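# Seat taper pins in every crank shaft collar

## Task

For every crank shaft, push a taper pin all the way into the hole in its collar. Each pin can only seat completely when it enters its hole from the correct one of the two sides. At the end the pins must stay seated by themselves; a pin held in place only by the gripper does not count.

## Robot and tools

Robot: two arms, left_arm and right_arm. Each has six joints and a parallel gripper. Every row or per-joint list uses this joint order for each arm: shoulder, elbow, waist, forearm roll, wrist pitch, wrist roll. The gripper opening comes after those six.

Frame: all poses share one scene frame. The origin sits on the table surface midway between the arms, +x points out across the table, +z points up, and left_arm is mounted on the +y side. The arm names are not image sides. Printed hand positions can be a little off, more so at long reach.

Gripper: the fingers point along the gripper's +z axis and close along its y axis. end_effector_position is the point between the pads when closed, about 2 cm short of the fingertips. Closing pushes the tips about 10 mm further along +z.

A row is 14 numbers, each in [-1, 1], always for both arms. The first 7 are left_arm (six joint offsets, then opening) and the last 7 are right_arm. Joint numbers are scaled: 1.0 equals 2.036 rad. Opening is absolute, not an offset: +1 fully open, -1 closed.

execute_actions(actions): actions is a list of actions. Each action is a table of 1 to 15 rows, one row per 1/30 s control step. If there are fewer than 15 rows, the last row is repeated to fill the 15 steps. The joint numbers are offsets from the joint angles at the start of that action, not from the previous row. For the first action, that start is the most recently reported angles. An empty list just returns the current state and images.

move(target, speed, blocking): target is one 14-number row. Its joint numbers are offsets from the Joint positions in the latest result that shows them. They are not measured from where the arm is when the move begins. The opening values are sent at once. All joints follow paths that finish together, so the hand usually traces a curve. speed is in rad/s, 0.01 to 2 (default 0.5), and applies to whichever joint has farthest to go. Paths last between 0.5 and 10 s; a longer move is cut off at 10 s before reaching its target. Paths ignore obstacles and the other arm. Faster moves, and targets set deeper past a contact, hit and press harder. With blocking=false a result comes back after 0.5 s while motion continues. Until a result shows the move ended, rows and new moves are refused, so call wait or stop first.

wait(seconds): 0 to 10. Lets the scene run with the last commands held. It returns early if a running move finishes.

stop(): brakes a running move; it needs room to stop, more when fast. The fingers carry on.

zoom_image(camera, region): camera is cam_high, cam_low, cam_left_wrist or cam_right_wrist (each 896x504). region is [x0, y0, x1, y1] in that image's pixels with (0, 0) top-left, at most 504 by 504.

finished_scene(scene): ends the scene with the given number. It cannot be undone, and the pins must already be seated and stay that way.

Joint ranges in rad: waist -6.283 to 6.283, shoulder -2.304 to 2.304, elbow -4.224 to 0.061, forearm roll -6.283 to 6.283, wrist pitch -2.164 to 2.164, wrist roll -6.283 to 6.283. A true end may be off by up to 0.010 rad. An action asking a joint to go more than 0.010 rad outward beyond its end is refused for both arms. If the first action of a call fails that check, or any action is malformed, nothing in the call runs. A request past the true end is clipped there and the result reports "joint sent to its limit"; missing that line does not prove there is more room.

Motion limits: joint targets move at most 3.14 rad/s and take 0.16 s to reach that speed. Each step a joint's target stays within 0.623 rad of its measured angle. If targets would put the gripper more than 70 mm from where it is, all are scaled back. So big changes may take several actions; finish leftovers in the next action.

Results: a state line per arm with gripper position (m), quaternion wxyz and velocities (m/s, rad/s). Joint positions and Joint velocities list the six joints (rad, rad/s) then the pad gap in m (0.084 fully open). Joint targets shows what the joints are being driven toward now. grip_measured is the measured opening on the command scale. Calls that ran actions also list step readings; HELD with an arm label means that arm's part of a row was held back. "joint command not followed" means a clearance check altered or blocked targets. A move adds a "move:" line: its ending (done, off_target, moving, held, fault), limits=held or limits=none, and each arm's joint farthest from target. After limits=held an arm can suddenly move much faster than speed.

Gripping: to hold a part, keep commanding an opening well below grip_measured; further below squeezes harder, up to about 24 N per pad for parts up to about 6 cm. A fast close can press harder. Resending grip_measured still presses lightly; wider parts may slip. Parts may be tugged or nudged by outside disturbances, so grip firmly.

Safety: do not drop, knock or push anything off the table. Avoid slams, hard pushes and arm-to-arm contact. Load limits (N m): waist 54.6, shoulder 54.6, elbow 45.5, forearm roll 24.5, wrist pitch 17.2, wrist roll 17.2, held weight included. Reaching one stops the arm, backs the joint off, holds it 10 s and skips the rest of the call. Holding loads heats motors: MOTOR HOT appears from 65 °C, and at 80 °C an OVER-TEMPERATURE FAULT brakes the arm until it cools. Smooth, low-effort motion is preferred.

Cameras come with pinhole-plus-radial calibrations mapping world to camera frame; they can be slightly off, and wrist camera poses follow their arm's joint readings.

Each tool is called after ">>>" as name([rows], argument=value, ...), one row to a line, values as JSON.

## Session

>>> execute_actions(actions=[])

Scene clock: 0.00 s.
left_arm: end_effector_position=(+0.0244, +0.6032, +0.2212) grip_measured=+1.00 end_effector_quat_wxyz=(-0.172, +0.218, +0.955, -0.103) end_effector_velocity=(-0.000, -0.000, -0.000) end_effector_angular_velocity=(-0.001, +0.001, +0.000) | right_arm: end_effector_position=(+0.2741, -0.7123, +0.1002) grip_measured=+1.00 end_effector_quat_wxyz=(-0.298, +0.949, -0.041, +0.098) end_effector_velocity=(+0.000, -0.000, +0.000) end_effector_angular_velocity=(+0.001, -0.000, -0.000)
Joint names: [shoulder, elbow, waist, forearm roll, wrist pitch, wrist roll]
Joint positions: left_arm=[ 0.164 -0.334  1.097  0.309 -0.855 -2.002  0.084] | right_arm=[-0.683 -0.955 -1.046  0.552 -0.858 -1.606  0.084]
Joint velocities: left_arm=[-0.001  0.    -0.001 -0.001 -0.001 -0.    -0.   ] | right_arm=[-0.    -0.001 -0.    -0.    -0.002  0.     0.   ]
Joint targets: left_arm=[0.164 -0.334 1.097 0.309 -0.855 -2.002] | right_arm=[-0.683 -0.955 -1.046 0.552 -0.858 -1.606]
camera_calibration (this result's frames):
cam_left_wrist: T_world_to_cam=[[0.359937, 0.887167, -0.288756, -0.448223], [0.85583, -0.437197, -0.276432, 0.374763], [-0.371485, -0.147628, -0.916627, 0.431807], [0, 0, 0, 1]] pos_world=[0.00100854, 0.625241, 0.369976]
cam_right_wrist: T_world_to_cam=[[-0.0143903, -0.825701, -0.563925, -0.498946], [-0.977353, 0.1307, -0.166431, 0.444757], [0.211127, 0.548758, -0.808882, 0.545557], [0, 0, 0, 1]] pos_world=[0.312323, -0.769489, 0.233945]

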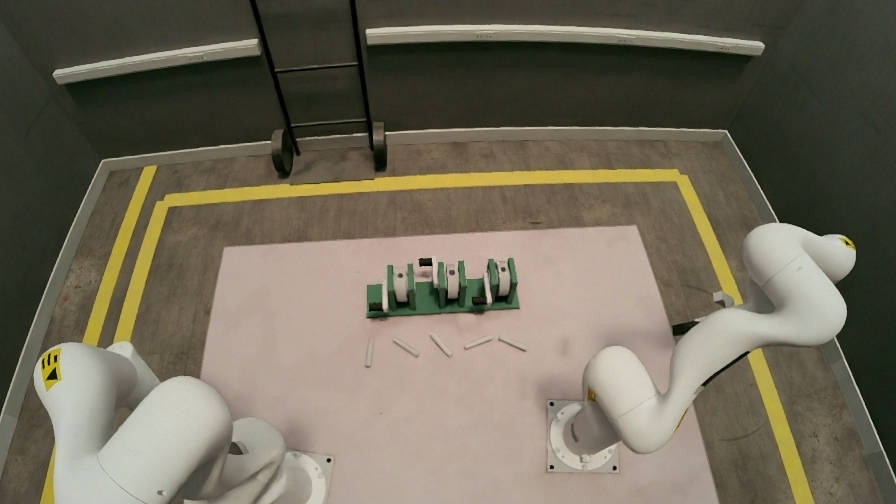

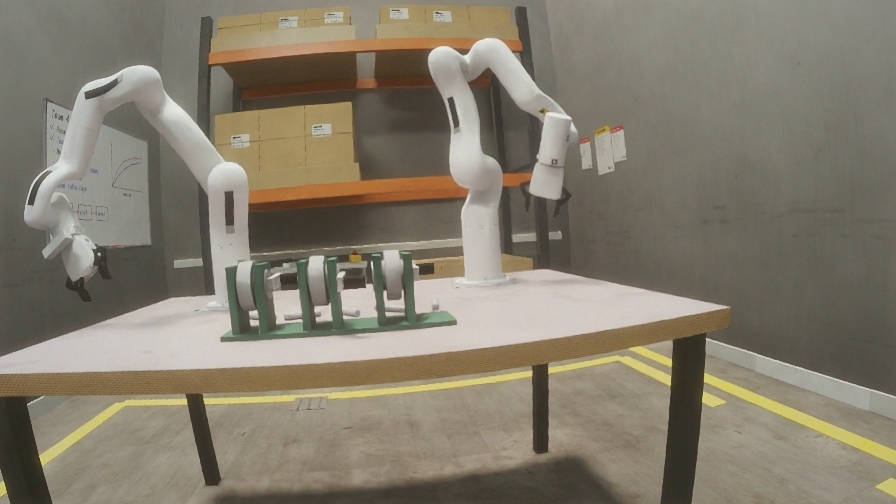

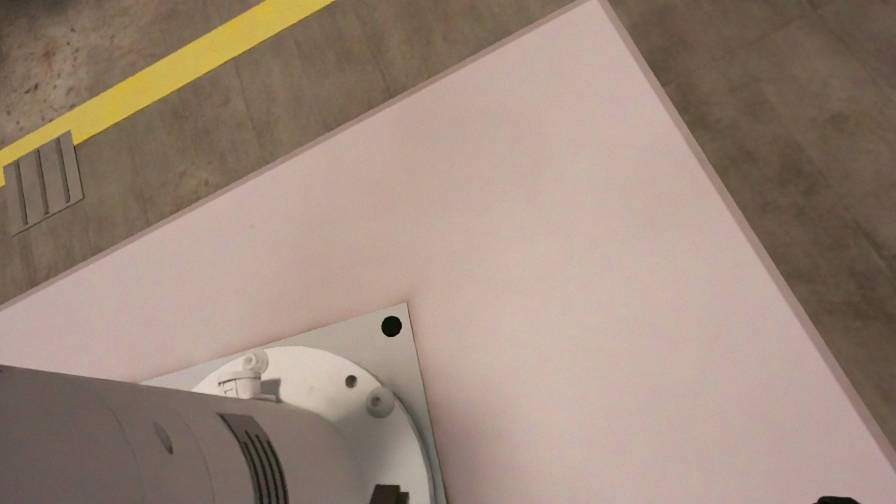

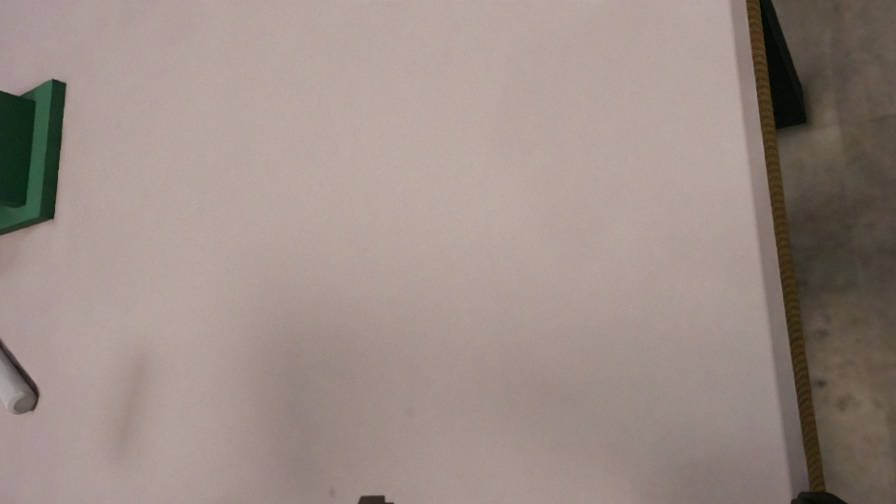

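>>> move(target=[0,0,0,0,0,0,1,0.132,-0.2333,0.905,-0.271,-0.0776,-0.44,0.2], speed=0.8)

>>> zoom_image(camera="cam_right_wrist", region=[100,60,500,300])

>>> zoom_image(camera="cam_right_wrist", region=[400,60,800,300])

Scene clock: 20.43 s.
left_arm: end_effector_position=(+0.0244, +0.6032, +0.2212) grip_measured=+1.00 end_effector_quat_wxyz=(-0.172, +0.218, +0.955, -0.103) end_effector_velocity=(-0.000, -0.000, +0.000) end_effector_angular_velocity=(-0.001, +0.001, +0.000) | right_arm: end_effector_position=(+0.5206, -0.0209, +0.3792) grip_measured=+0.19 end_effector_quat_wxyz=(-0.001, +0.001, +1.000, -0.000) end_effector_velocity=(-0.001, +0.003, +0.003) end_effector_angular_velocity=(+0.002, -0.004, +0.007)
Joint names: [shoulder, elbow, waist, forearm roll, wrist pitch, wrist roll]
Joint positions: left_arm=[ 0.164 -0.334  1.097  0.309 -0.855 -2.002  0.084] | right_arm=[-0.415 -1.43   0.795  0.001 -1.016 -2.502  0.052]
Joint velocities: left_arm=[-0.     0.    -0.    -0.    -0.002  0.    -0.   ] | right_arm=[ 0.003 -0.002  0.005 -0.001 -0.    -0.001 -0.   ]
Joint targets: left_arm=[0.164 -0.334 1.097 0.309 -0.855 -2.002] | right_arm=[-0.414 -1.430 0.796 0.000 -1.016 -2.502]
move: done; limits=none; left_arm: farthest joint: the waist, 0.000 radians from its target (0.000 radians at the start); right_arm: farthest joint: the waist, 0.001 radians from its target (1.842 radians at the start)
camera_calibration (this result's frames):
cam_left_wrist: T_world_to_cam=[[0.359937, 0.887167, -0.288756, -0.448223], [0.85583, -0.437197, -0.276432, 0.374763], [-0.371485, -0.147628, -0.916627, 0.431807], [0, 0, 0, 1]] pos_world=[0.00100854, 0.625241, 0.369975]
cam_right_wrist: T_world_to_cam=[[-0.00578786, 0.999926, 0.0107046, 0.0485997], [0.99998, 0.00581548, -0.00255033, -0.452412], [-0.00261239, 0.0106896, -0.999939, 0.512206], [0, 0, 0, 1]] pos_world=[0.454022, -0.0514404, 0.510501]

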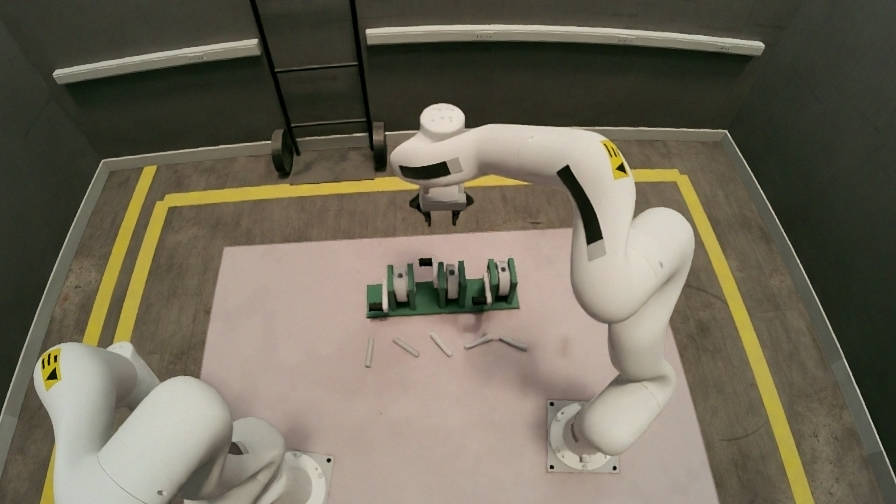

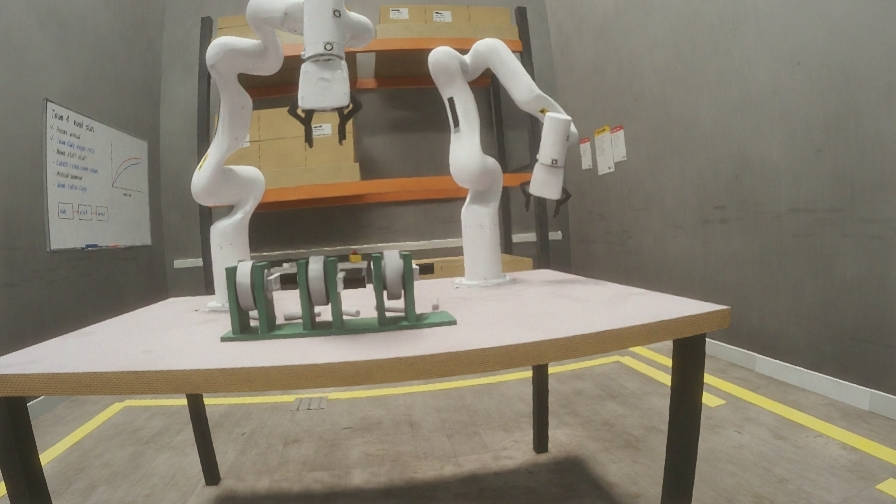

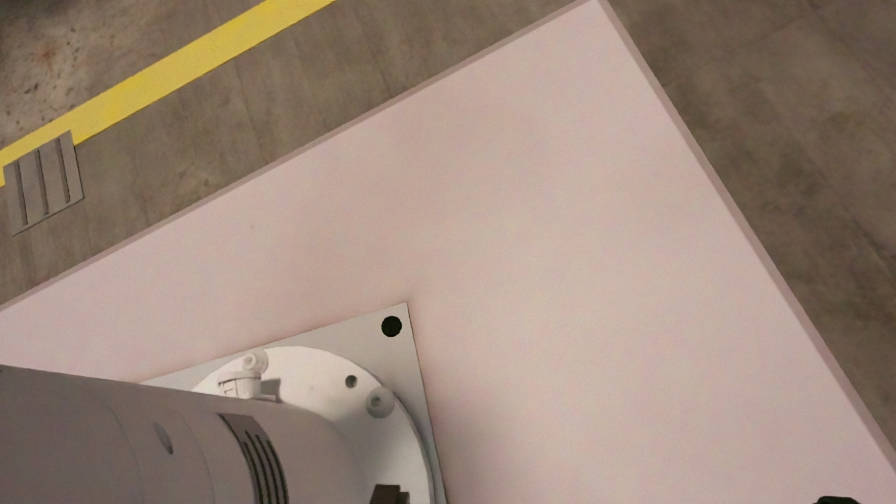

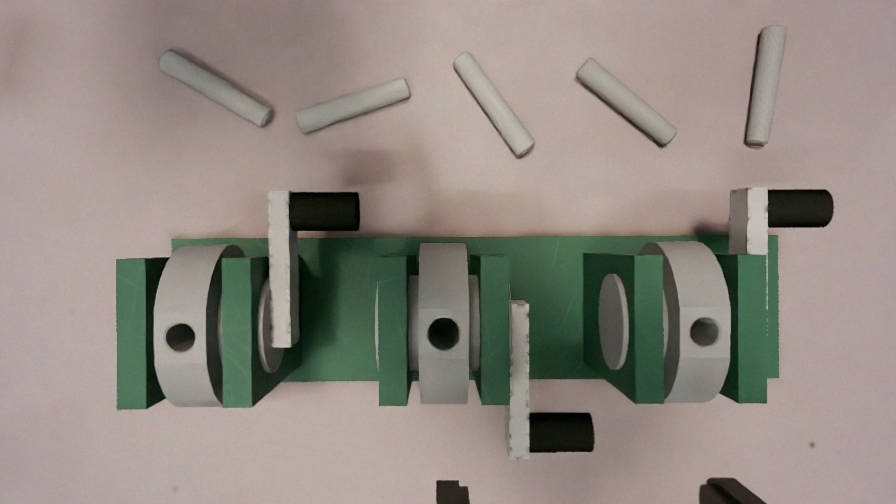

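Region (100, 60, 500, 300) of cam_right_wrist's 896x504 image, scaled by 1.260, with more detail than that image has; it fills the top 302 rows of this view, and the rest is white.

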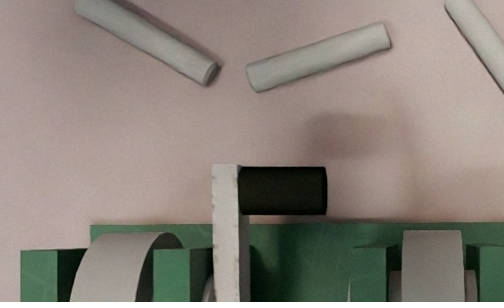

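Region (400, 60, 800, 300) of cam_right_wrist's 896x504 image, scaled by 1.260, with more detail than that image has; it fills the top 302 rows of this view, and the rest is white.

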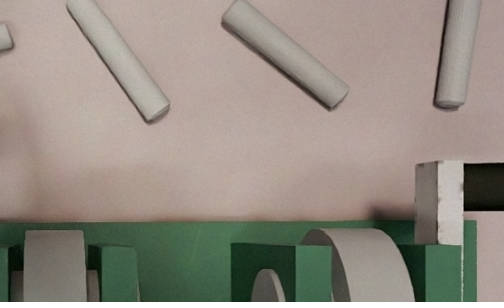

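>>> zoom_image(camera="cam_right_wrist", region=[140,305,220,365])

>>> zoom_image(camera="cam_right_wrist", region=[403,305,483,365])

>>> zoom_image(camera="cam_right_wrist", region=[665,305,745,365])

Region (140, 305, 220, 365) of cam_right_wrist's 896x504 image, scaled by 6.300, with more detail than that image has; it fills the top 378 rows of this view, and the rest is white.

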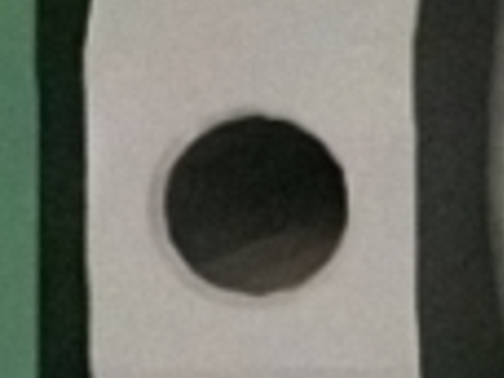

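Region (403, 305, 483, 365) of cam_right_wrist's 896x504 image, scaled by 6.300, with more detail than that image has; it fills the top 378 rows of this view, and the rest is white.

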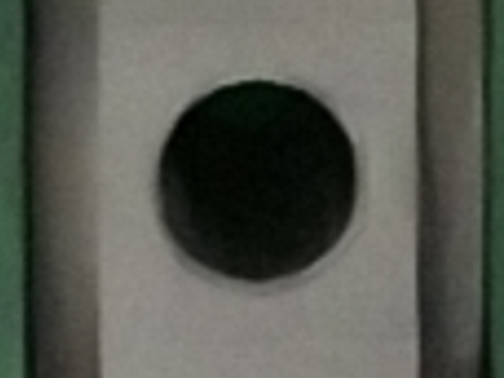

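Region (665, 305, 745, 365) of cam_right_wrist's 896x504 image, scaled by 6.300, with more detail than that image has; it fills the top 378 rows of this view, and the rest is white.

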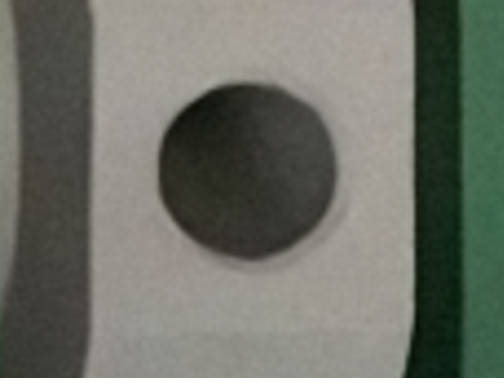

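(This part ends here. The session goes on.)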